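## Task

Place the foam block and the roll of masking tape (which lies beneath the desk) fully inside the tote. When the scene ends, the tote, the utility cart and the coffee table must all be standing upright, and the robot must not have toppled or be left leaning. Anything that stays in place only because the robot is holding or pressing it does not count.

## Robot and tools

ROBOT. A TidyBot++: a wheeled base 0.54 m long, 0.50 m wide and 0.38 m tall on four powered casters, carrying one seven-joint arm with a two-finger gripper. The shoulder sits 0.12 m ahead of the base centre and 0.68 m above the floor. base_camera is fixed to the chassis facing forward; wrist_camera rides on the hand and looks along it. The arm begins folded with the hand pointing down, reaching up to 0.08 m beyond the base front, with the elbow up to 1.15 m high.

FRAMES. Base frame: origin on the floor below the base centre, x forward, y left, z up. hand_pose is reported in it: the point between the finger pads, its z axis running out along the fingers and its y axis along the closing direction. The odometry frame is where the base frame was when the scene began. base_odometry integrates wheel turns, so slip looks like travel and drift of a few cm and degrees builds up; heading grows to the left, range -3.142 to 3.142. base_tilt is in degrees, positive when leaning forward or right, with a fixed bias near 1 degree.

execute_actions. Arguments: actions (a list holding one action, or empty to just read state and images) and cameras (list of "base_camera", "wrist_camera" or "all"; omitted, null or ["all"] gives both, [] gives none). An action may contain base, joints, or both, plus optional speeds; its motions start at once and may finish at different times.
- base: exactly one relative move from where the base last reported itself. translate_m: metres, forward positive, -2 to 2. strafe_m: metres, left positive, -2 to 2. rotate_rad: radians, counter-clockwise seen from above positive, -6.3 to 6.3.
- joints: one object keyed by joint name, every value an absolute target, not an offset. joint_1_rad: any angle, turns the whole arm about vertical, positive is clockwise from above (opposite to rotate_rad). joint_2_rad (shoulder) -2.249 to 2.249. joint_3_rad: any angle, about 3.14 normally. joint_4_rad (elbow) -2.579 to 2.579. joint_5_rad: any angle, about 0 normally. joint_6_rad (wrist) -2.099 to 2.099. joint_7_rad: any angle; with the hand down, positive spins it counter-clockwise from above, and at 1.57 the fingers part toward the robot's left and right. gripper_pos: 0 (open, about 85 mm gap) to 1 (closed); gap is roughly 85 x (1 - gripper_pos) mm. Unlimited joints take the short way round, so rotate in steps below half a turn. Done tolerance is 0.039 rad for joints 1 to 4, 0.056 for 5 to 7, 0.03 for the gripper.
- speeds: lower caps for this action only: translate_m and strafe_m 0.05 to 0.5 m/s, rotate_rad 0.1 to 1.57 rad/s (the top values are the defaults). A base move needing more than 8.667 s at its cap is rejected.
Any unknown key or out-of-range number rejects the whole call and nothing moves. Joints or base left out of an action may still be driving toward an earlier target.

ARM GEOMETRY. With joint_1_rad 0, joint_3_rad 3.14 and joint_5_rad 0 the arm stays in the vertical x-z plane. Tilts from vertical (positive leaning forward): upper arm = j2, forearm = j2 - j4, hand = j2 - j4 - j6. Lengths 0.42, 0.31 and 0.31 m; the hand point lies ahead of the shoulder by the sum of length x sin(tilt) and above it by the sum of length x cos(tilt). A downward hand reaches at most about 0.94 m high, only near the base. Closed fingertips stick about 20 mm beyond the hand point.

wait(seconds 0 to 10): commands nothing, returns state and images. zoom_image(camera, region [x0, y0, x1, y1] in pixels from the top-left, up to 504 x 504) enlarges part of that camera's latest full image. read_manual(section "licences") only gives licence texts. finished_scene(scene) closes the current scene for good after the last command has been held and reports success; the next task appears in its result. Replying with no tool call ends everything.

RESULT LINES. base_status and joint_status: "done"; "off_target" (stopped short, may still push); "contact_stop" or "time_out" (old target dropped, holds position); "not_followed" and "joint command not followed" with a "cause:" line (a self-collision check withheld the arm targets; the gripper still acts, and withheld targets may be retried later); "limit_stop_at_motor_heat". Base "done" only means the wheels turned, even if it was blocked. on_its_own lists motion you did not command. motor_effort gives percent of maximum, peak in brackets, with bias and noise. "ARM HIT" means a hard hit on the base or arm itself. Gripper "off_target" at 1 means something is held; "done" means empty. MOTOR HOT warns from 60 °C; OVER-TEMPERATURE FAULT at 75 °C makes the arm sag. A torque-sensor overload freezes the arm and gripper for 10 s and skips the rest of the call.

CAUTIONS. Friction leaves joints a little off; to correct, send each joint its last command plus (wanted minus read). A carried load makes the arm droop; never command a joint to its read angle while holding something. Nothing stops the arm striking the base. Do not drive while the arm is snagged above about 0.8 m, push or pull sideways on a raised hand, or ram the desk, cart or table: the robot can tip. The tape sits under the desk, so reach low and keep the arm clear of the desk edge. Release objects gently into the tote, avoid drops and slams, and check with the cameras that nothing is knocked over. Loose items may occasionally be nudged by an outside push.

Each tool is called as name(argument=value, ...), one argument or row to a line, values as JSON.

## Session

execute_actions(
  actions=[],
)

Scene clock: 0.00 s.
base_odometry: x=+0.000 y=+0.000 heading=+0.000 (m, m, rad; odometry frame)
base_tilt: forward=+0.1 right=+0.3 (deg)
base_status: not commanded
joint_positions: joint_1_rad=-0.027 joint_2_rad=-0.371 joint_3_rad=+3.181 joint_4_rad=-2.537 joint_5_rad=-0.010 joint_6_rad=-0.858 joint_7_rad=+1.564 gripper_pos=+0.000
joint_status: not commanded
motor_effort: joint_1_rad=+0 joint_2_rad=-3 joint_3_rad=+1 joint_4_rad=+18 joint_5_rad=+0 joint_6_rad=+1 joint_7_rad=+0 (%)
hand_pose: x=+0.2636 y=+0.0037 z=+0.5887 quat_wxyz=(-0.011, +0.998, -0.012, +0.058) (m; base frame)
pictures: base_camera, wrist_camera
Images, in order (width x height): base_camera 644x364, wrist_camera 644x476.

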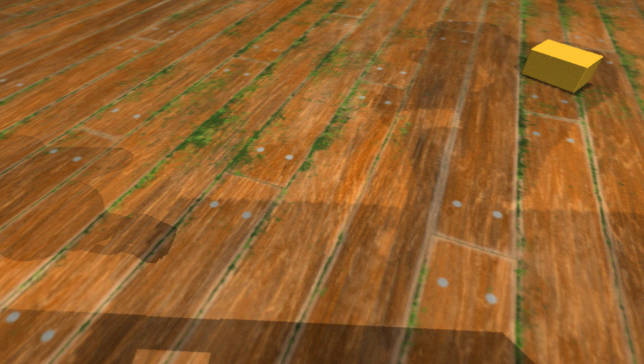

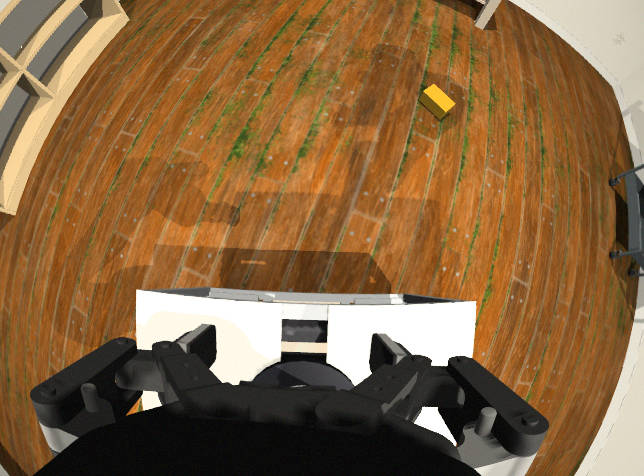

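execute_actions(
  actions=[
    {"base": {"rotate_rad": -0.5}, "joints": {"joint_1_rad": 2.6, "joint_6_rad": 0.0}},
  ],
)

Scene clock: 6.87 s.
base_odometry: x=+0.000 y=+0.000 heading=-0.500 (m, m, rad; odometry frame)
base_tilt: forward=+0.1 right=+0.3 (deg)
base_status: done
joint_positions: joint_1_rad=+2.581 joint_2_rad=-0.371 joint_3_rad=+3.181 joint_4_rad=-2.537 joint_5_rad=-0.010 joint_6_rad=-0.026 joint_7_rad=+1.564 gripper_pos=+0.000
joint_status: all done
motor_effort: joint_1_rad=+0(1) joint_2_rad=-5(5) joint_3_rad=+0(1) joint_4_rad=+21(20) joint_5_rad=-1(1) joint_6_rad=+6(6) joint_7_rad=+0(0) (%)
hand_pose: x=-0.1934 y=-0.1816 z=+0.7166 quat_wxyz=(+0.439, +0.220, -0.862, +0.128) (m; base frame)
pictures: base_camera, wrist_camera
Images, in order (width x height): base_camera 644x364, wrist_camera 644x476.

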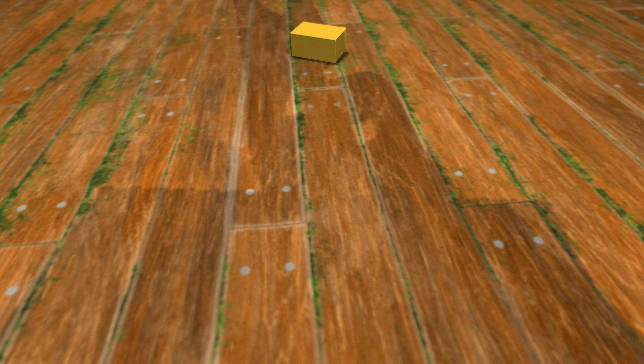

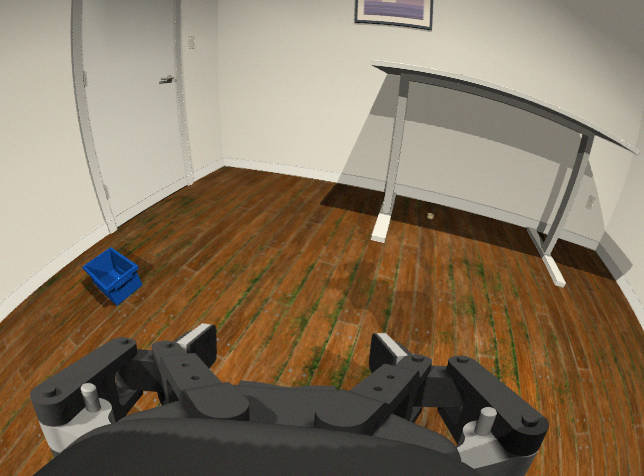

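zoom_image(
  camera="base_camera",
  region=[270, 5, 370, 80],
)

Region (270, 5, 370, 80) of base_camera's 644x364 image, scaled by 5.040; it fills the top 378 rows of this view, and the rest is white.

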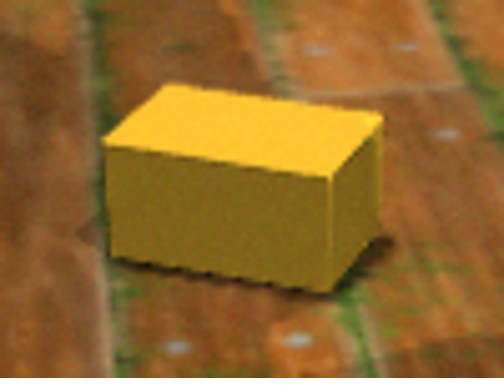

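execute_actions(
  actions=[
    {"base": {"translate_m": 0.40}, "joints": {"joint_1_rad": -0.08, "joint_2_rad": 1.335, "joint_3_rad": 3.13, "joint_4_rad": -1.39, "joint_5_rad": 0.0, "joint_6_rad": -0.418, "joint_7_rad": 2.74}},
  ],
)

Scene clock: 21.60 s.
base_odometry: x=+0.351 y=-0.192 heading=-0.500 (m, m, rad; odometry frame)
base_tilt: forward=+0.1 right=+0.3 (deg)
base_status: done
joint_positions: joint_1_rad=-0.070 joint_2_rad=+1.329 joint_3_rad=+3.141 joint_4_rad=-1.419 joint_5_rad=-0.010 joint_6_rad=-0.392 joint_7_rad=+2.718 gripper_pos=+0.000
joint_status: all done
motor_effort: joint_1_rad=+0(3) joint_2_rad=-43(44) joint_3_rad=-1(2) joint_4_rad=+7(20) joint_5_rad=-1(0) joint_6_rad=+0(6) joint_7_rad=-1(0) (%)
hand_pose: x=+0.6471 y=+0.0399 z=+0.1809 quat_wxyz=(-0.001, +0.823, +0.568, +0.002) (m; base frame)
pictures: base_camera, wrist_camera
Images, in order (width x height): base_camera 644x364, wrist_camera 644x476.

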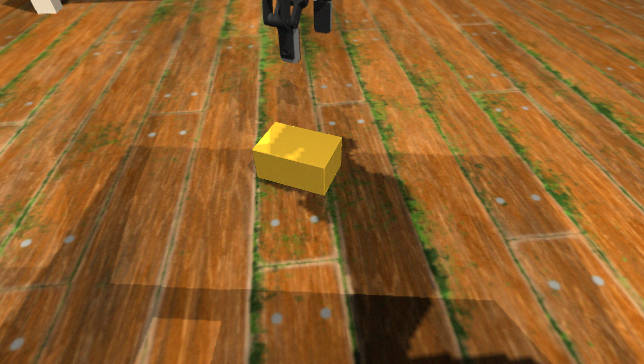

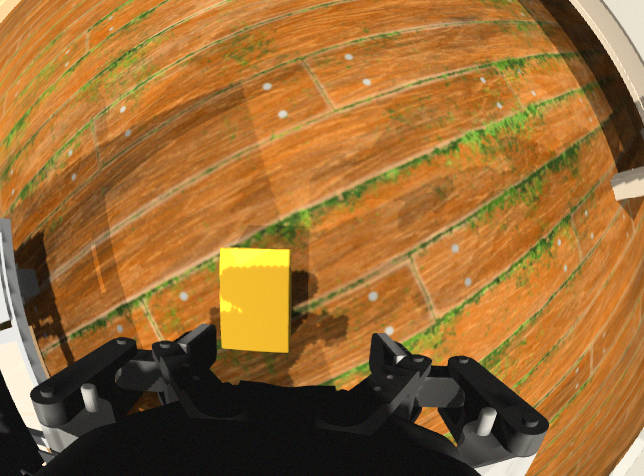

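execute_actions(
  actions=[
    {"joints": {"joint_1_rad": -0.108, "joint_2_rad": 1.513, "joint_3_rad": 3.13, "joint_4_rad": -1.375, "joint_5_rad": 0.0, "joint_6_rad": -0.206, "joint_7_rad": 2.67}},
  ],
)

Scene clock: 34.63 s.
base_odometry: x=+0.351 y=-0.192 heading=-0.500 (m, m, rad; odometry frame)
base_tilt: forward=+0.1 right=+0.3 (deg)
base_status: not commanded
joint_positions: joint_1_rad=-0.088 joint_2_rad=+1.515 joint_3_rad=+3.141 joint_4_rad=-1.399 joint_5_rad=-0.010 joint_6_rad=-0.232 joint_7_rad=+2.692 gripper_pos=+0.000
joint_status: all done
motor_effort: joint_1_rad=+0(1) joint_2_rad=-41(45) joint_3_rad=+0(1) joint_4_rad=+4(7) joint_5_rad=+0(1) joint_6_rad=+0(0) joint_7_rad=+0(1) (%)
hand_pose: x=+0.6067 y=+0.0453 z=+0.0876 quat_wxyz=(-0.002, +0.825, +0.565, -0.001) (m; base frame)
pictures: base_camera, wrist_camera
Images, in order (width x height): base_camera 644x364, wrist_camera 644x476.

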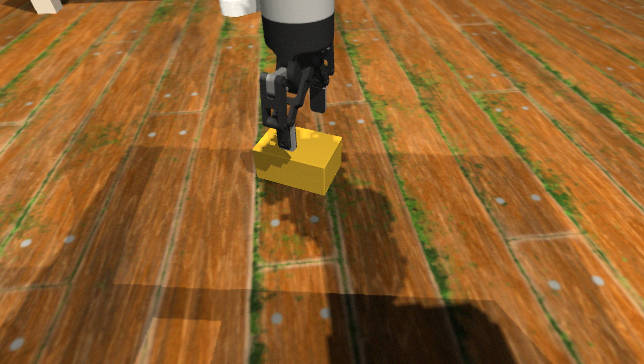

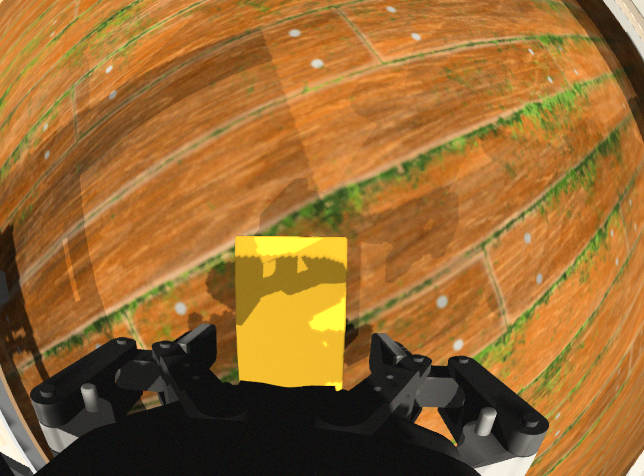

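execute_actions(
  actions=[
    {"joints": {"joint_1_rad": -0.108, "joint_2_rad": 1.637, "joint_3_rad": 3.13, "joint_4_rad": -1.263, "joint_5_rad": 0.0, "joint_6_rad": -0.19, "joint_7_rad": 2.67}},
  ],
)

Scene clock: 38.70 s.
base_odometry: x=+0.351 y=-0.192 heading=-0.500 (m, m, rad; odometry frame)
base_tilt: forward=+0.0 right=+0.3 (deg)
base_status: not commanded
joint_positions: joint_1_rad=-0.089 joint_2_rad=+1.579 joint_3_rad=+3.140 joint_4_rad=-1.297 joint_5_rad=-0.010 joint_6_rad=-0.227 joint_7_rad=+2.692 gripper_pos=+0.000
joint_status: joint_2_rad off_target (ended at +1.579, target +1.637); the others done
motor_effort: joint_1_rad=+0(2) joint_2_rad=-30(40) joint_3_rad=+0(4) joint_4_rad=+10(14) joint_5_rad=-1(1) joint_6_rad=+6(13) joint_7_rad=+0(1) (%)
hand_pose: x=+0.6318 y=+0.0485 z=+0.0639 quat_wxyz=(+0.008, +0.825, +0.565, +0.018) (m; base frame)
pictures: base_camera, wrist_camera
Images, in order (width x height): base_camera 644x364, wrist_camera 644x476.

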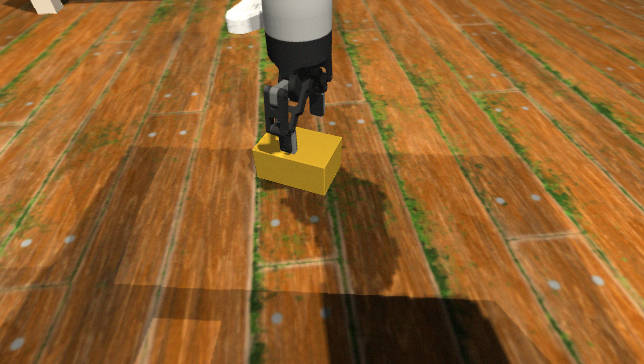

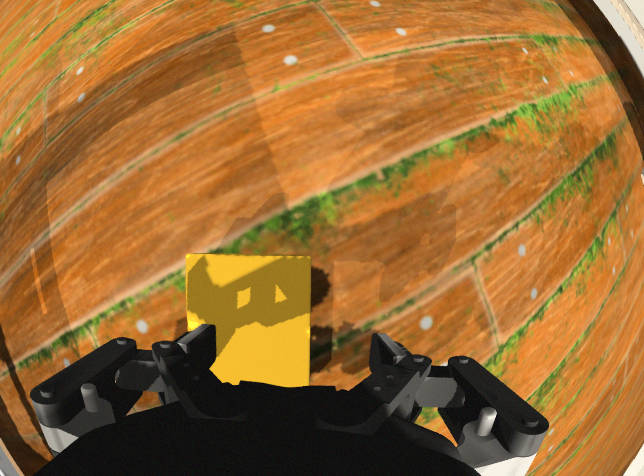

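execute_actions(
  actions=[
    {"base": {"translate_m": -0.04}, "joints": {"joint_2_rad": 1.558}, "speeds": {"translate_m": 0.05}},
  ],
)

Scene clock: 60.60 s.
base_odometry: x=+0.316 y=-0.173 heading=-0.500 (m, m, rad; odometry frame)
base_tilt: forward=+0.1 right=+0.3 (deg)
base_status: done
joint_positions: joint_1_rad=-0.089 joint_2_rad=+1.566 joint_3_rad=+3.140 joint_4_rad=-1.279 joint_5_rad=-0.010 joint_6_rad=-0.215 joint_7_rad=+2.692 gripper_pos=+0.000
joint_status: all done
motor_effort: joint_1_rad=+0(2) joint_2_rad=-42(45) joint_3_rad=+0(3) joint_4_rad=+6(11) joint_5_rad=-1(1) joint_6_rad=+0(7) joint_7_rad=+1(0) (%)
hand_pose: x=+0.6546 y=+0.0505 z=+0.0728 quat_wxyz=(+0.018, +0.825, +0.564, +0.036) (m; base frame)
pictures: base_camera, wrist_camera
Images, in order (width x height): base_camera 644x364, wrist_camera 644x476.

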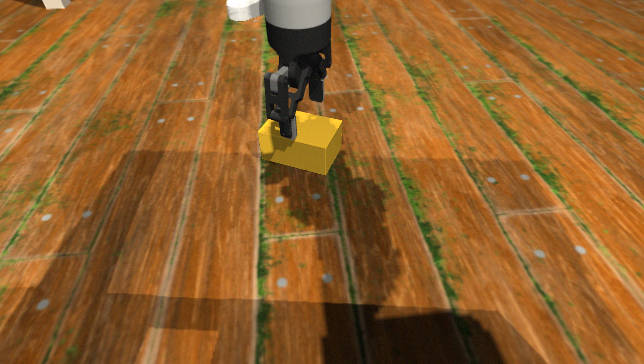

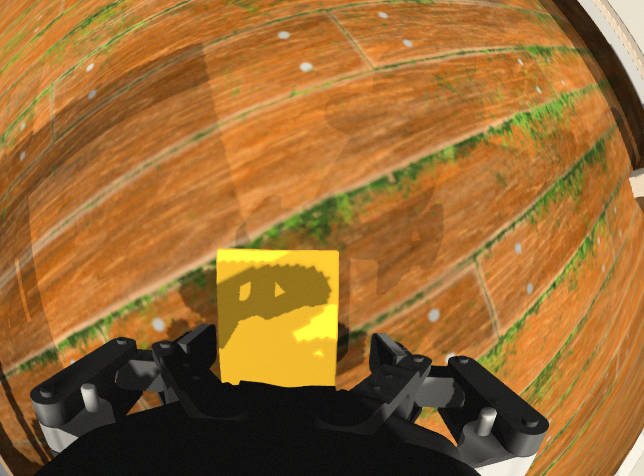

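execute_actions(
  actions=[
    {"joints": {"joint_2_rad": 1.597}},
  ],
  cameras=["wrist_camera"],
)

Scene clock: 65.03 s.
base_odometry: x=+0.316 y=-0.173 heading=-0.500 (m, m, rad; odometry frame)
base_tilt: forward=+0.1 right=+0.3 (deg)
base_status: not commanded
joint_positions: joint_1_rad=-0.089 joint_2_rad=+1.594 joint_3_rad=+3.140 joint_4_rad=-1.279 joint_5_rad=-0.010 joint_6_rad=-0.215 joint_7_rad=+2.692 gripper_pos=+0.000
joint_status: all done
motor_effort: joint_1_rad=+0(0) joint_2_rad=-41(44) joint_3_rad=-1(0) joint_4_rad=+6(7) joint_5_rad=+0(1) joint_6_rad=+0(0) joint_7_rad=+1(0) (%)
hand_pose: x=+0.6380 y=+0.0490 z=+0.0584 quat_wxyz=(+0.012, +0.825, +0.564, +0.025) (m; base frame)
pictures: wrist_camera
Images, in order (width x height): wrist_camera 644x476.

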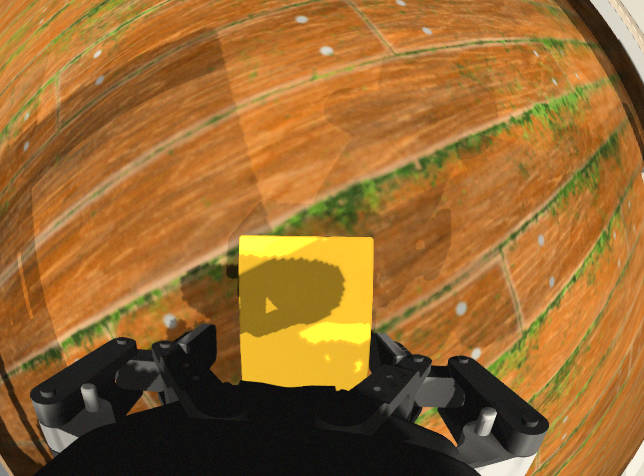

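execute_actions(
  actions=[
    {"joints": {"joint_2_rad": 1.646, "joint_4_rad": -1.192}},
  ],
  cameras=["wrist_camera"],
)

Scene clock: 68.60 s.
base_odometry: x=+0.316 y=-0.173 heading=-0.500 (m, m, rad; odometry frame)
base_tilt: forward=+0.1 right=+0.3 (deg)
base_status: not commanded
joint_positions: joint_1_rad=-0.089 joint_2_rad=+1.637 joint_3_rad=+3.140 joint_4_rad=-1.213 joint_5_rad=-0.010 joint_6_rad=-0.214 joint_7_rad=+2.692 gripper_pos=+0.000
joint_status: all done
motor_effort: joint_1_rad=+0(0) joint_2_rad=-42(43) joint_3_rad=+0(0) joint_4_rad=+5(6) joint_5_rad=-1(1) joint_6_rad=+0(1) joint_7_rad=+0(0) (%)
hand_pose: x=+0.6505 y=+0.0501 z=+0.0423 quat_wxyz=(+0.017, +0.825, +0.564, +0.034) (m; base frame)
pictures: wrist_camera
Images, in order (width x height): wrist_camera 644x476.

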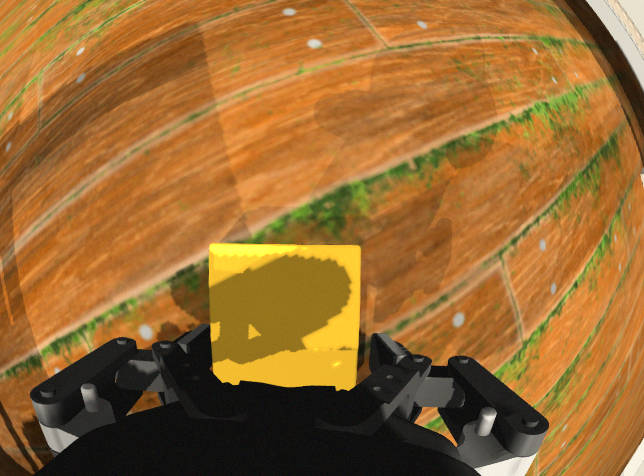

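execute_actions(
  actions=[
    {"joints": {"gripper_pos": 1.0}},
  ],
)

Scene clock: 71.47 s.
base_odometry: x=+0.316 y=-0.173 heading=-0.500 (m, m, rad; odometry frame)
base_tilt: forward=+0.1 right=+0.3 (deg)
base_status: not commanded
joint_positions: joint_1_rad=-0.089 joint_2_rad=+1.634 joint_3_rad=+3.140 joint_4_rad=-1.210 joint_5_rad=-0.010 joint_6_rad=-0.216 joint_7_rad=+2.692 gripper_pos=+0.282
joint_status: gripper_pos off_target (ended at +0.282, target +1.000)
motor_effort: joint_1_rad=+0(1) joint_2_rad=-40(44) joint_3_rad=+0(0) joint_4_rad=+9(15) joint_5_rad=+0(1) joint_6_rad=+3(8) joint_7_rad=+0(0) (%)
hand_pose: x=+0.6543 y=+0.0506 z=+0.0445 quat_wxyz=(+0.018, +0.825, +0.564, +0.037) (m; base frame)
pictures: base_camera, wrist_camera
Images, in order (width x height): base_camera 644x364, wrist_camera 644x476.

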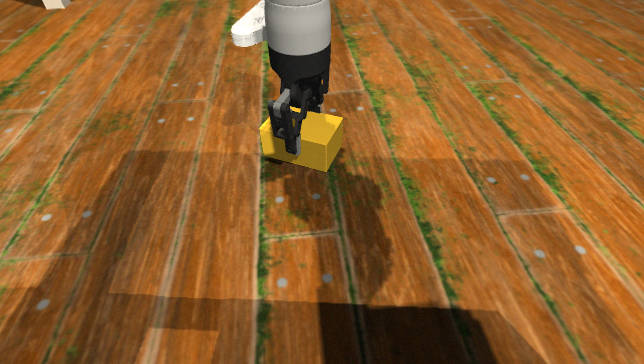

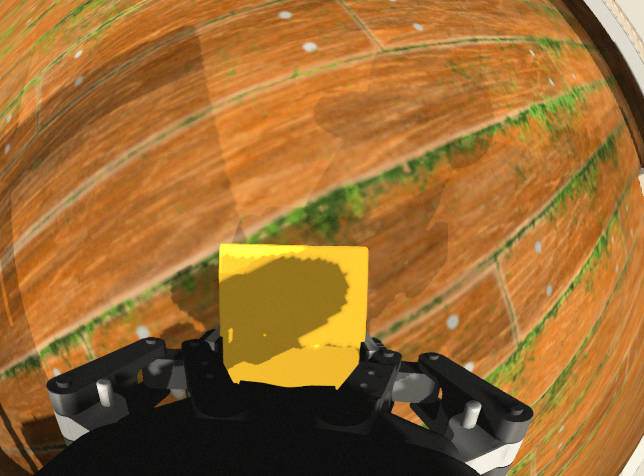

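execute_actions(
  actions=[
    {"base": {"rotate_rad": -2.06}, "joints": {"joint_1_rad": 0.0, "joint_2_rad": 0.9, "joint_3_rad": 3.14, "joint_4_rad": -1.75, "joint_5_rad": 0.0, "joint_6_rad": -0.5, "joint_7_rad": 2.69, "gripper_pos": 1.0}},
  ],
)

Scene clock: 83.10 s.
base_odometry: x=+0.316 y=-0.173 heading=-2.560 (m, m, rad; odometry frame)
base_tilt: forward=+0.1 right=+0.3 (deg)
base_status: done
joint_positions: joint_1_rad=+0.010 joint_2_rad=+0.912 joint_3_rad=+3.148 joint_4_rad=-1.722 joint_5_rad=-0.010 joint_6_rad=-0.474 joint_7_rad=+2.692 gripper_pos=+0.282
joint_status: gripper_pos off_target (ended at +0.282, target +1.000); the others done
motor_effort: joint_1_rad=+0(6) joint_2_rad=-38(46) joint_3_rad=+0(3) joint_4_rad=+9(8) joint_5_rad=-1(2) joint_6_rad=+0(3) joint_7_rad=+0(0) (%)
hand_pose: x=+0.6148 y=-0.0057 z=+0.3533 quat_wxyz=(+0.009, +0.853, +0.522, +0.014) (m; base frame)
pictures: base_camera, wrist_camera
Images, in order (width x height): base_camera 644x364, wrist_camera 644x476.

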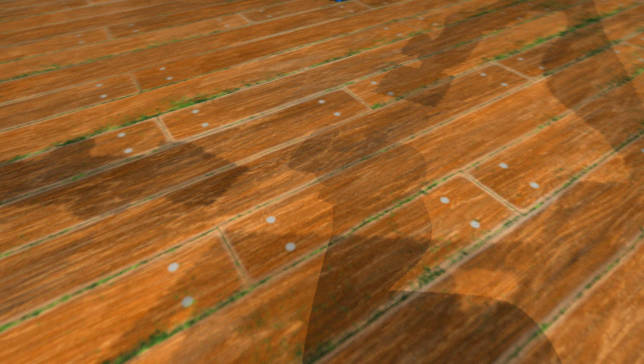

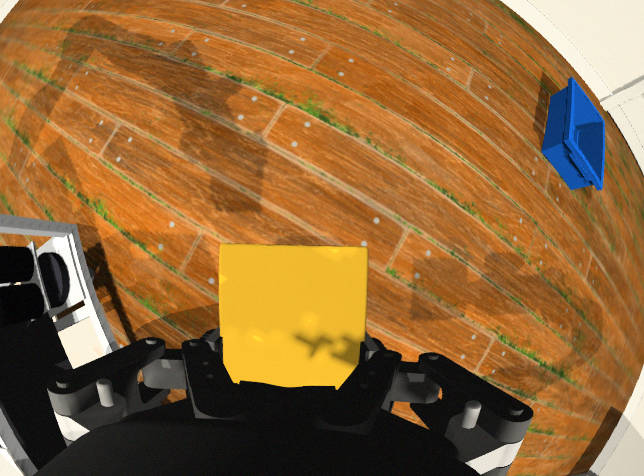

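execute_actions(
  actions=[
    {"base": {"translate_m": 0.97}, "joints": {"gripper_pos": 1.0}},
  ],
)

Scene clock: 88.03 s.
base_odometry: x=-0.496 y=-0.705 heading=-2.560 (m, m, rad; odometry frame)
base_tilt: forward=+0.1 right=+0.3 (deg)
base_status: done
joint_positions: joint_1_rad=+0.010 joint_2_rad=+0.911 joint_3_rad=+3.148 joint_4_rad=-1.731 joint_5_rad=-0.010 joint_6_rad=-0.478 joint_7_rad=+2.692 gripper_pos=+0.282
joint_status: gripper_pos off_target (ended at +0.282, target +1.000)
motor_effort: joint_1_rad=+0(1) joint_2_rad=-38(39) joint_3_rad=+0(0) joint_4_rad=+9(10) joint_5_rad=-1(1) joint_6_rad=+0(1) joint_7_rad=+0(0) (%)
hand_pose: x=+0.6088 y=-0.0056 z=+0.3525 quat_wxyz=(+0.006, +0.853, +0.522, +0.009) (m; base frame)
pictures: base_camera, wrist_camera
Images, in order (width x height): base_camera 644x364, wrist_camera 644x476.

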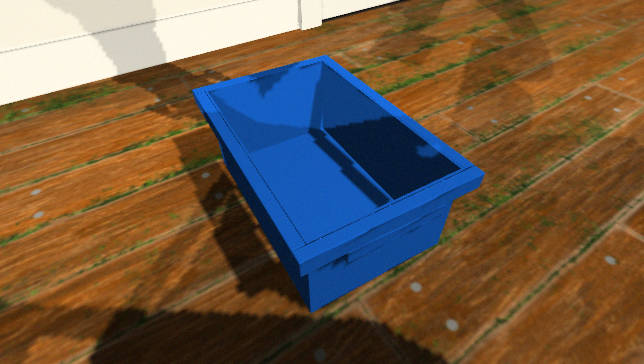

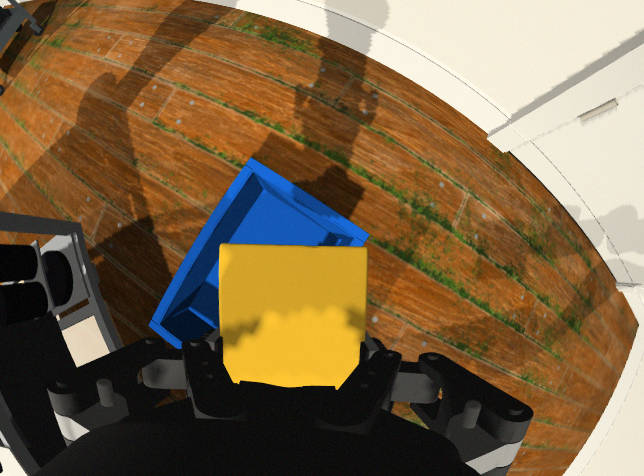

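execute_actions(
  actions=[
    {"joints": {"joint_1_rad": -0.1, "joint_2_rad": 1.195, "joint_3_rad": 3.14, "joint_4_rad": -1.695, "joint_5_rad": 0.0, "joint_6_rad": -0.21, "joint_7_rad": 3.63, "gripper_pos": 1.0}},
  ],
)

Scene clock: 99.50 s.
base_odometry: x=-0.496 y=-0.705 heading=-2.560 (m, m, rad; odometry frame)
base_tilt: forward=+0.1 right=+0.3 (deg)
base_status: not commanded
joint_positions: joint_1_rad=-0.082 joint_2_rad=+1.199 joint_3_rad=+3.148 joint_4_rad=-1.723 joint_5_rad=-0.010 joint_6_rad=-0.236 joint_7_rad=+3.616 gripper_pos=+0.282
joint_status: gripper_pos off_target (ended at +0.282, target +1.000); the others done
motor_effort: joint_1_rad=+0(0) joint_2_rad=-38(41) joint_3_rad=+0(0) joint_4_rad=+4(9) joint_5_rad=+0(1) joint_6_rad=-1(0) joint_7_rad=+0(0) (%)
hand_pose: x=+0.5733 y=+0.0360 z=+0.2167 quat_wxyz=(-0.006, +0.491, +0.871, -0.006) (m; base frame)
pictures: base_camera, wrist_camera
Images, in order (width x height): base_camera 644x364, wrist_camera 644x476.

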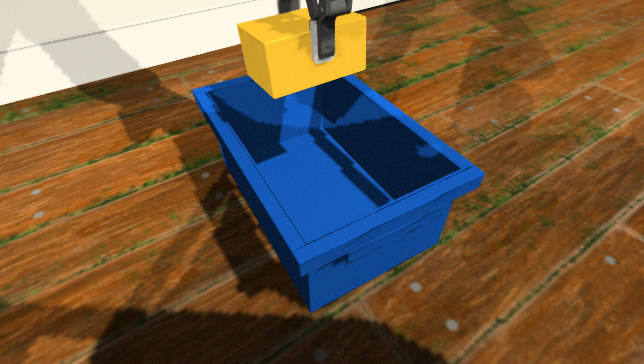

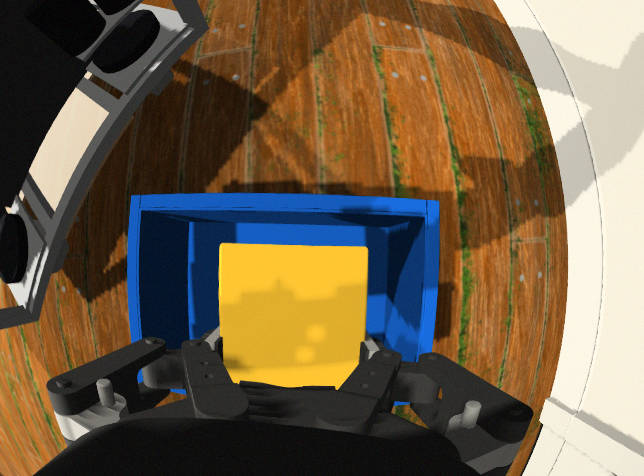

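execute_actions(
  actions=[
    {"base": {"translate_m": -0.022}, "joints": {"joint_1_rad": -0.1, "joint_2_rad": 1.59, "joint_3_rad": 3.14, "joint_4_rad": -1.305, "joint_5_rad": 0.0, "joint_6_rad": -0.21, "joint_7_rad": 3.63, "gripper_pos": 1.0}},
  ],
)

Scene clock: 113.17 s.
base_odometry: x=-0.477 y=-0.693 heading=-2.560 (m, m, rad; odometry frame)
base_tilt: forward=+0.1 right=+0.3 (deg)
base_status: done
joint_positions: joint_1_rad=-0.083 joint_2_rad=+1.594 joint_3_rad=+3.148 joint_4_rad=-1.333 joint_5_rad=-0.010 joint_6_rad=-0.234 joint_7_rad=+3.616 gripper_pos=+0.282
joint_status: gripper_pos off_target (ended at +0.282, target +1.000); the others done
motor_effort: joint_1_rad=+0(2) joint_2_rad=-41(43) joint_3_rad=+0(2) joint_4_rad=+3(5) joint_5_rad=-1(1) joint_6_rad=-1(1) joint_7_rad=+0(0) (%)
hand_pose: x=+0.5993 y=+0.0381 z=+0.0538 quat_wxyz=(-0.007, +0.490, +0.872, -0.007) (m; base frame)
pictures: base_camera, wrist_camera
Images, in order (width x height): base_camera 644x364, wrist_camera 644x476.

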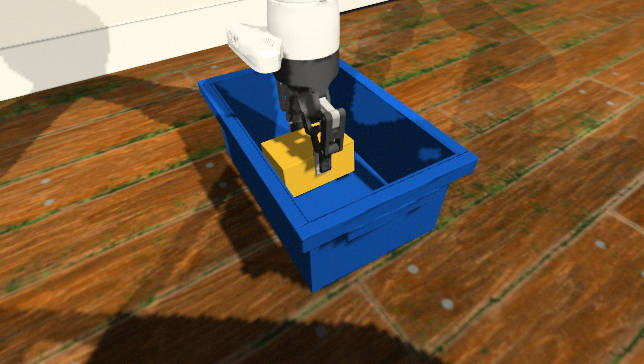

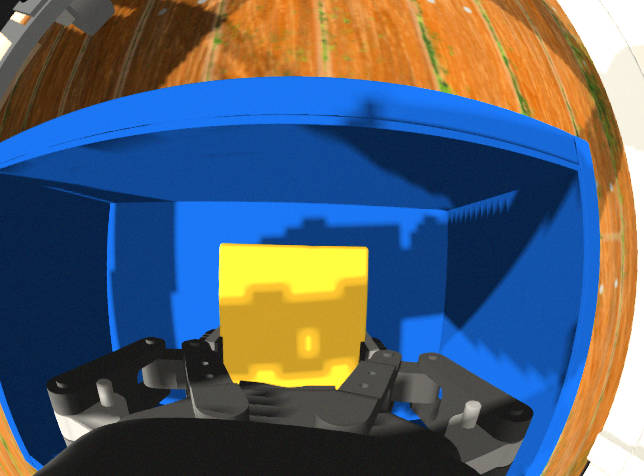

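execute_actions(
  actions=[
    {"joints": {"gripper_pos": 0.0}},
  ],
  cameras=[],
)

execute_actions(
  actions=[
    {"joints": {"joint_1_rad": -0.1, "joint_2_rad": 1.2, "joint_3_rad": 3.14, "joint_4_rad": -1.73, "joint_5_rad": 0.0, "joint_6_rad": -0.21, "joint_7_rad": 3.63}},
  ],
)

Scene clock: 117.90 s.
base_odometry: x=-0.477 y=-0.693 heading=-2.560 (m, m, rad; odometry frame)
base_tilt: forward=+0.1 right=+0.3 (deg)
base_status: not commanded
joint_positions: joint_1_rad=-0.083 joint_2_rad=+1.594 joint_3_rad=+3.148 joint_4_rad=-1.333 joint_5_rad=-0.010 joint_6_rad=-0.234 joint_7_rad=+3.616 gripper_pos=+0.000
joint_status: all done
motor_effort: joint_1_rad=+0(0) joint_2_rad=-40(41) joint_3_rad=-1(0) joint_4_rad=+4(3) joint_5_rad=-1(1) joint_6_rad=-1(1) joint_7_rad=+0(0) (%)
hand_pose: x=+0.5993 y=+0.0381 z=+0.0538 quat_wxyz=(-0.007, +0.490, +0.872, -0.007) (m; base frame)
pictures: none
No camera images: the call's "cameras" was empty. Leave "cameras" out to get every camera's image.

Scene clock: 119.50 s.
base_odometry: x=-0.477 y=-0.693 heading=-2.560 (m, m, rad; odometry frame)
base_tilt: forward=+0.1 right=+0.3 (deg)
base_status: not commanded
joint_positions: joint_1_rad=-0.083 joint_2_rad=+1.204 joint_3_rad=+3.148 joint_4_rad=-1.704 joint_5_rad=-0.010 joint_6_rad=-0.234 joint_7_rad=+3.616 gripper_pos=+0.000
joint_status: all done
motor_effort: joint_1_rad=+0(1) joint_2_rad=-38(43) joint_3_rad=-1(0) joint_4_rad=+5(6) joint_5_rad=-1(0) joint_6_rad=-1(1) joint_7_rad=+0(0) (%)
hand_pose: x=+0.5827 y=+0.0368 z=+0.2153 quat_wxyz=(+0.001, +0.491, +0.871, -0.002) (m; base frame)
pictures: base_camera, wrist_camera
Images, in order (width x height): base_camera 644x364, wrist_camera 644x476.

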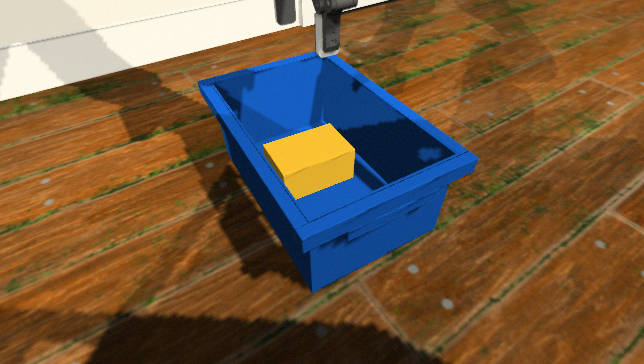

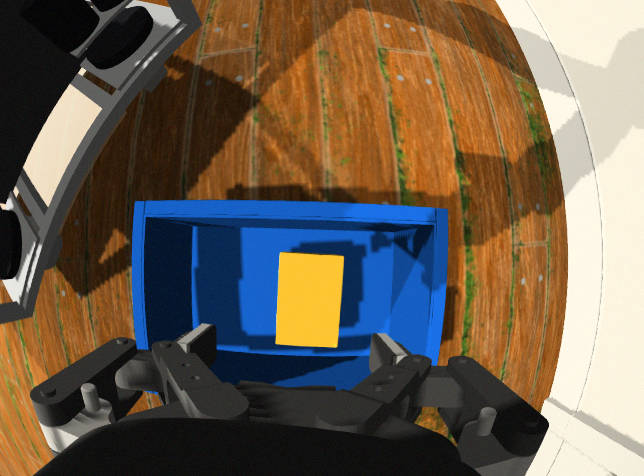

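execute_actions(
  actions=[
    {"base": {"strafe_m": -0.75}, "joints": {"joint_1_rad": 0.0, "joint_2_rad": 1.5, "joint_3_rad": 3.14, "joint_4_rad": -0.2, "joint_5_rad": 0.0, "joint_6_rad": -1.4, "joint_7_rad": 1.57, "gripper_pos": 0.0}},
  ],
)

Scene clock: 138.63 s.
base_odometry: x=-0.889 y=-0.066 heading=-2.560 (m, m, rad; odometry frame)
base_tilt: forward=+0.1 right=+0.3 (deg)
base_status: done
joint_positions: joint_1_rad=-0.008 joint_2_rad=+1.486 joint_3_rad=+3.147 joint_4_rad=-0.226 joint_5_rad=-0.010 joint_6_rad=-1.374 joint_7_rad=+1.590 gripper_pos=+0.000
joint_status: all done
motor_effort: joint_1_rad=+0(3) joint_2_rad=-53(54) joint_3_rad=-1(1) joint_4_rad=+19(18) joint_5_rad=-1(1) joint_6_rad=+0(1) joint_7_rad=+0(0) (%)
hand_pose: x=+0.8664 y=+0.0082 z=+0.3621 quat_wxyz=(-0.002, +1.000, +0.012, +0.027) (m; base frame)
pictures: base_camera, wrist_camera
Images, in order (width x height): base_camera 644x364, wrist_camera 644x476.

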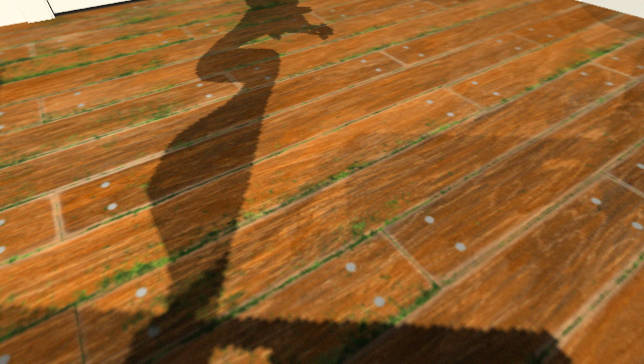

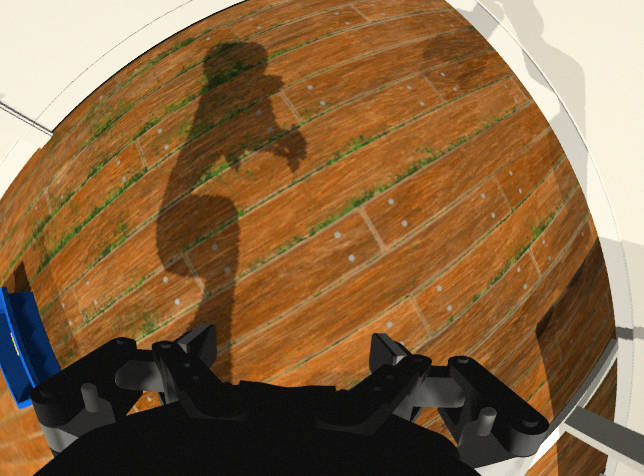

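execute_actions(
  actions=[
    {"base": {"rotate_rad": -1.4}, "joints": {"joint_1_rad": 0.0, "joint_2_rad": 1.5, "joint_3_rad": 3.14, "joint_4_rad": -1.3, "joint_5_rad": 0.0, "joint_6_rad": -0.3, "joint_7_rad": 1.57, "gripper_pos": 0.0}, "speeds": {"rotate_rad": 1.0}},
  ],
)

Scene clock: 152.47 s.
base_odometry: x=-0.889 y=-0.066 heading=+2.323 (m, m, rad; odometry frame)
base_tilt: forward=+0.1 right=+0.3 (deg)
base_status: done
joint_positions: joint_1_rad=+0.010 joint_2_rad=+1.496 joint_3_rad=+3.147 joint_4_rad=-1.276 joint_5_rad=-0.010 joint_6_rad=-0.326 joint_7_rad=+1.590 gripper_pos=+0.000
joint_status: all done
motor_effort: joint_1_rad=+0(9) joint_2_rad=-43(55) joint_3_rad=-1(5) joint_4_rad=+7(18) joint_5_rad=-1(1) joint_6_rad=+0(0) joint_7_rad=+0(0) (%)
hand_pose: x=+0.6656 y=-0.0063 z=+0.1092 quat_wxyz=(+0.001, +1.000, +0.000, +0.022) (m; base frame)
pictures: base_camera, wrist_camera
Images, in order (width x height): base_camera 644x364, wrist_camera 644x476.

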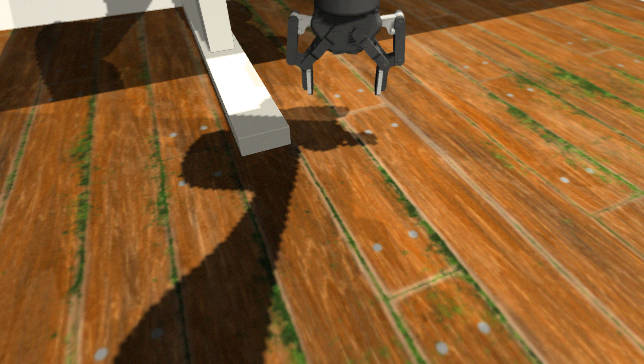

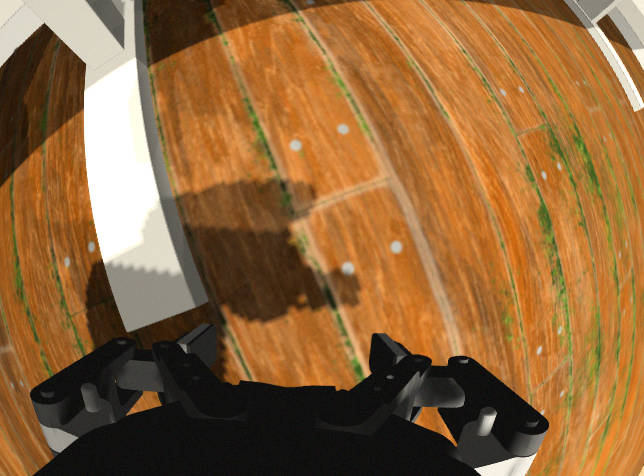

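zoom_image(
  camera="base_camera",
  region=[230, 0, 450, 110],
)

Region (230, 0, 450, 110) of base_camera's 644x364 image, scaled by 2.291.

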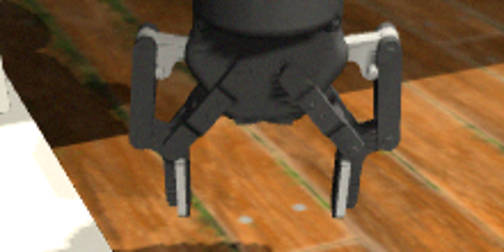

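execute_actions(
  actions=[
    {"base": {"translate_m": 0.2}, "joints": {"joint_1_rad": 0.0, "joint_2_rad": 1.6, "joint_3_rad": 3.14, "joint_4_rad": -0.35, "joint_5_rad": 0.0, "joint_6_rad": -0.8, "joint_7_rad": 1.57, "gripper_pos": 0.0}},
  ],
)

Scene clock: 162.10 s.
base_odometry: x=-1.026 y=+0.080 heading=+2.323 (m, m, rad; odometry frame)
base_tilt: forward=+0.1 right=+0.3 (deg)
base_status: done
joint_positions: joint_1_rad=+0.010 joint_2_rad=+1.588 joint_3_rad=+3.147 joint_4_rad=-0.377 joint_5_rad=-0.010 joint_6_rad=-0.774 joint_7_rad=+1.590 gripper_pos=+0.000
joint_status: all done
motor_effort: joint_1_rad=+0(1) joint_2_rad=-54(54) joint_3_rad=-1(1) joint_4_rad=+20(20) joint_5_rad=-1(0) joint_6_rad=+3(3) joint_7_rad=+0(1) (%)
hand_pose: x=+0.9520 y=-0.0067 z=+0.2676 quat_wxyz=(+0.001, +0.980, +0.002, +0.200) (m; base frame)
pictures: base_camera, wrist_camera
Images, in order (width x height): base_camera 644x364, wrist_camera 644x476.

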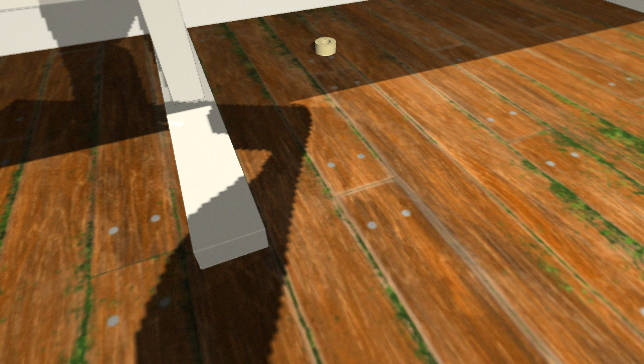

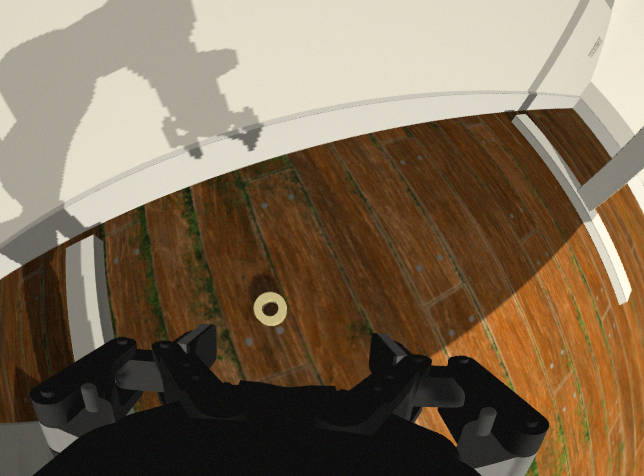

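execute_actions(
  actions=[
    {"base": {"translate_m": 0.11}, "joints": {"joint_1_rad": -0.058, "joint_2_rad": 1.955, "joint_3_rad": 3.14, "joint_4_rad": -0.256, "joint_5_rad": 0.0, "joint_6_rad": -0.285, "joint_7_rad": 1.57, "gripper_pos": 0.0}},
  ],
)

Scene clock: 172.80 s.
base_odometry: x=-1.101 y=+0.161 heading=+2.322 (m, m, rad; odometry frame)
base_tilt: forward=+0.1 right=+0.3 (deg)
base_status: done
joint_positions: joint_1_rad=-0.042 joint_2_rad=+1.955 joint_3_rad=+3.147 joint_4_rad=-0.279 joint_5_rad=-0.010 joint_6_rad=-0.310 joint_7_rad=+1.590 gripper_pos=+0.000
joint_status: all done
motor_effort: joint_1_rad=+0(3) joint_2_rad=-50(55) joint_3_rad=-1(1) joint_4_rad=+17(20) joint_5_rad=-1(0) joint_6_rad=+4(6) joint_7_rad=+0(0) (%)
hand_pose: x=+0.9313 y=+0.0352 z=+0.0733 quat_wxyz=(-0.004, +0.955, +0.027, +0.295) (m; base frame)
pictures: base_camera, wrist_camera
Images, in order (width x height): base_camera 644x364, wrist_camera 644x476.

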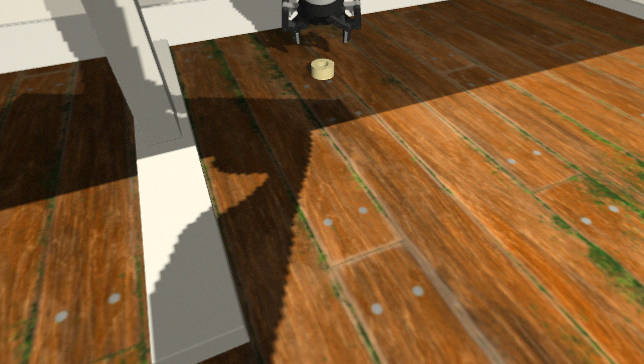

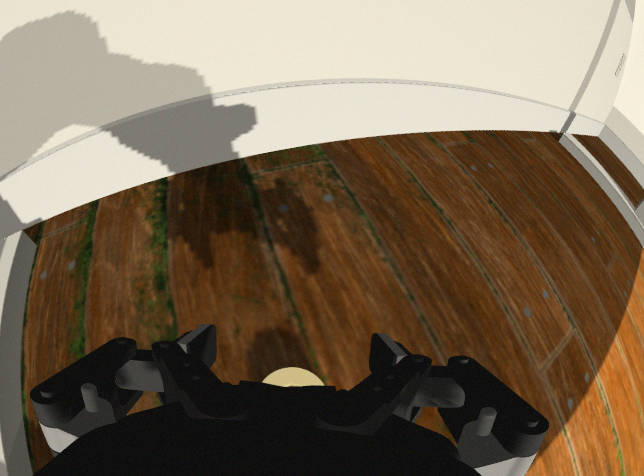

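Laterally centred. Descend with the shoulder only.

execute_actions(
  actions=[
    {"joints": {"joint_2_rad": 2.013}},
  ],
)

Scene clock: 175.83 s.
base_odometry: x=-1.101 y=+0.161 heading=+2.322 (m, m, rad; odometry frame)
base_tilt: forward=+0.1 right=+0.3 (deg)
base_status: not commanded
joint_positions: joint_1_rad=-0.042 joint_2_rad=+2.015 joint_3_rad=+3.147 joint_4_rad=-0.275 joint_5_rad=-0.010 joint_6_rad=-0.308 joint_7_rad=+1.590 gripper_pos=+0.000
joint_status: all done
motor_effort: joint_1_rad=+1(0) joint_2_rad=-48(51) joint_3_rad=+0(1) joint_4_rad=+16(18) joint_5_rad=+0(1) joint_6_rad=+4(4) joint_7_rad=+0(0) (%)
hand_pose: x=+0.8954 y=+0.0337 z=+0.0271 quat_wxyz=(-0.004, +0.963, +0.027, +0.268) (m; base frame)
pictures: base_camera, wrist_camera
Images, in order (width x height): base_camera 644x364, wrist_camera 644x476.

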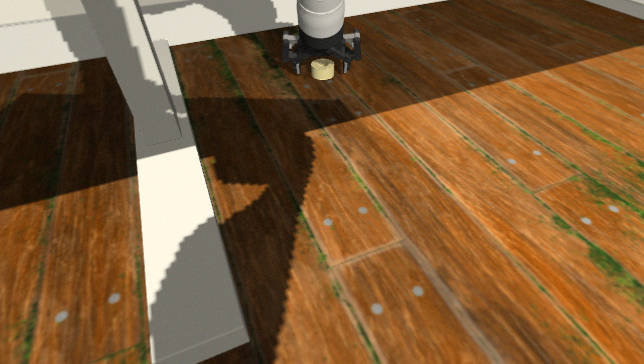

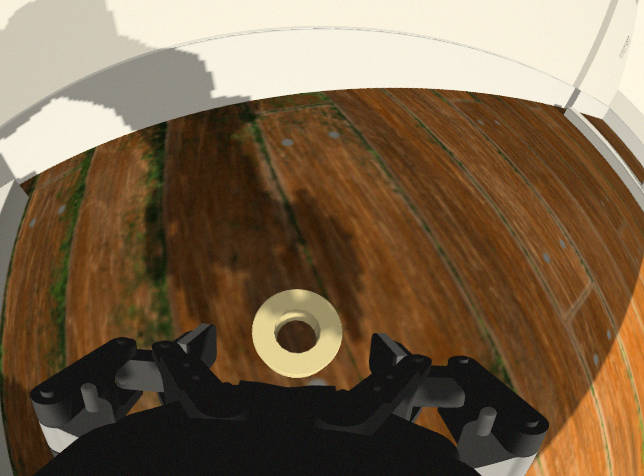

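execute_actions(
  actions=[
    {"joints": {"gripper_pos": 1.0}},
  ],
)

Scene clock: 178.87 s.
base_odometry: x=-1.101 y=+0.161 heading=+2.322 (m, m, rad; odometry frame)
base_tilt: forward=+0.1 right=+0.2 (deg)
base_status: not commanded
joint_positions: joint_1_rad=-0.042 joint_2_rad=+2.013 joint_3_rad=+3.147 joint_4_rad=-0.275 joint_5_rad=-0.010 joint_6_rad=-0.307 joint_7_rad=+1.590 gripper_pos=+0.548
joint_status: gripper_pos off_target (ended at +0.548, target +1.000)
motor_effort: joint_1_rad=+0(0) joint_2_rad=-49(50) joint_3_rad=-1(0) joint_4_rad=+18(18) joint_5_rad=+0(0) joint_6_rad=+4(4) joint_7_rad=+0(0) (%)
hand_pose: x=+0.8970 y=+0.0338 z=+0.0289 quat_wxyz=(-0.004, +0.963, +0.027, +0.270) (m; base frame)
pictures: base_camera, wrist_camera
Images, in order (width x height): base_camera 644x364, wrist_camera 644x476.

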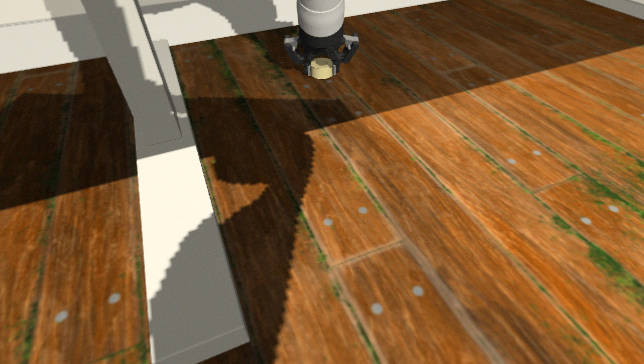

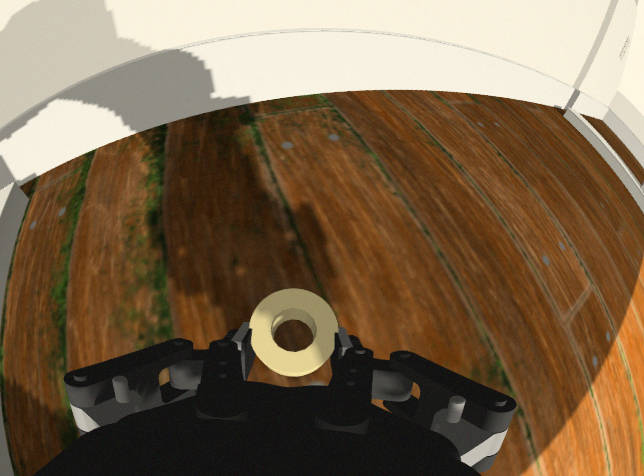

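zoom_image(
  camera="wrist_camera",
  region=[200, 270, 390, 400],
)

zoom_image(
  camera="base_camera",
  region=[275, 25, 370, 90],
)

Region (200, 270, 390, 400) of wrist_camera's 644x476 image, scaled by 2.653; it fills the top 345 rows of this view, and the rest is white.

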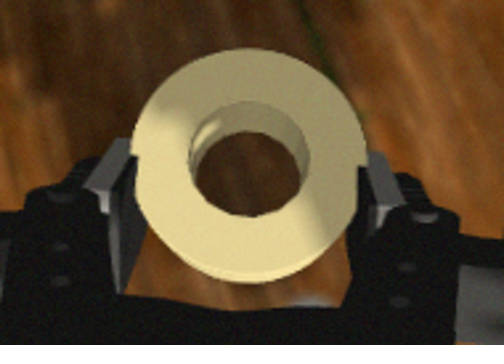

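Region (275, 25, 370, 90) of base_camera's 644x364 image, scaled by 5.305; it fills the top 345 rows of this view, and the rest is white.

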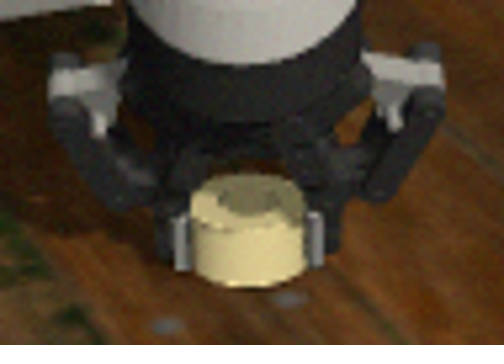

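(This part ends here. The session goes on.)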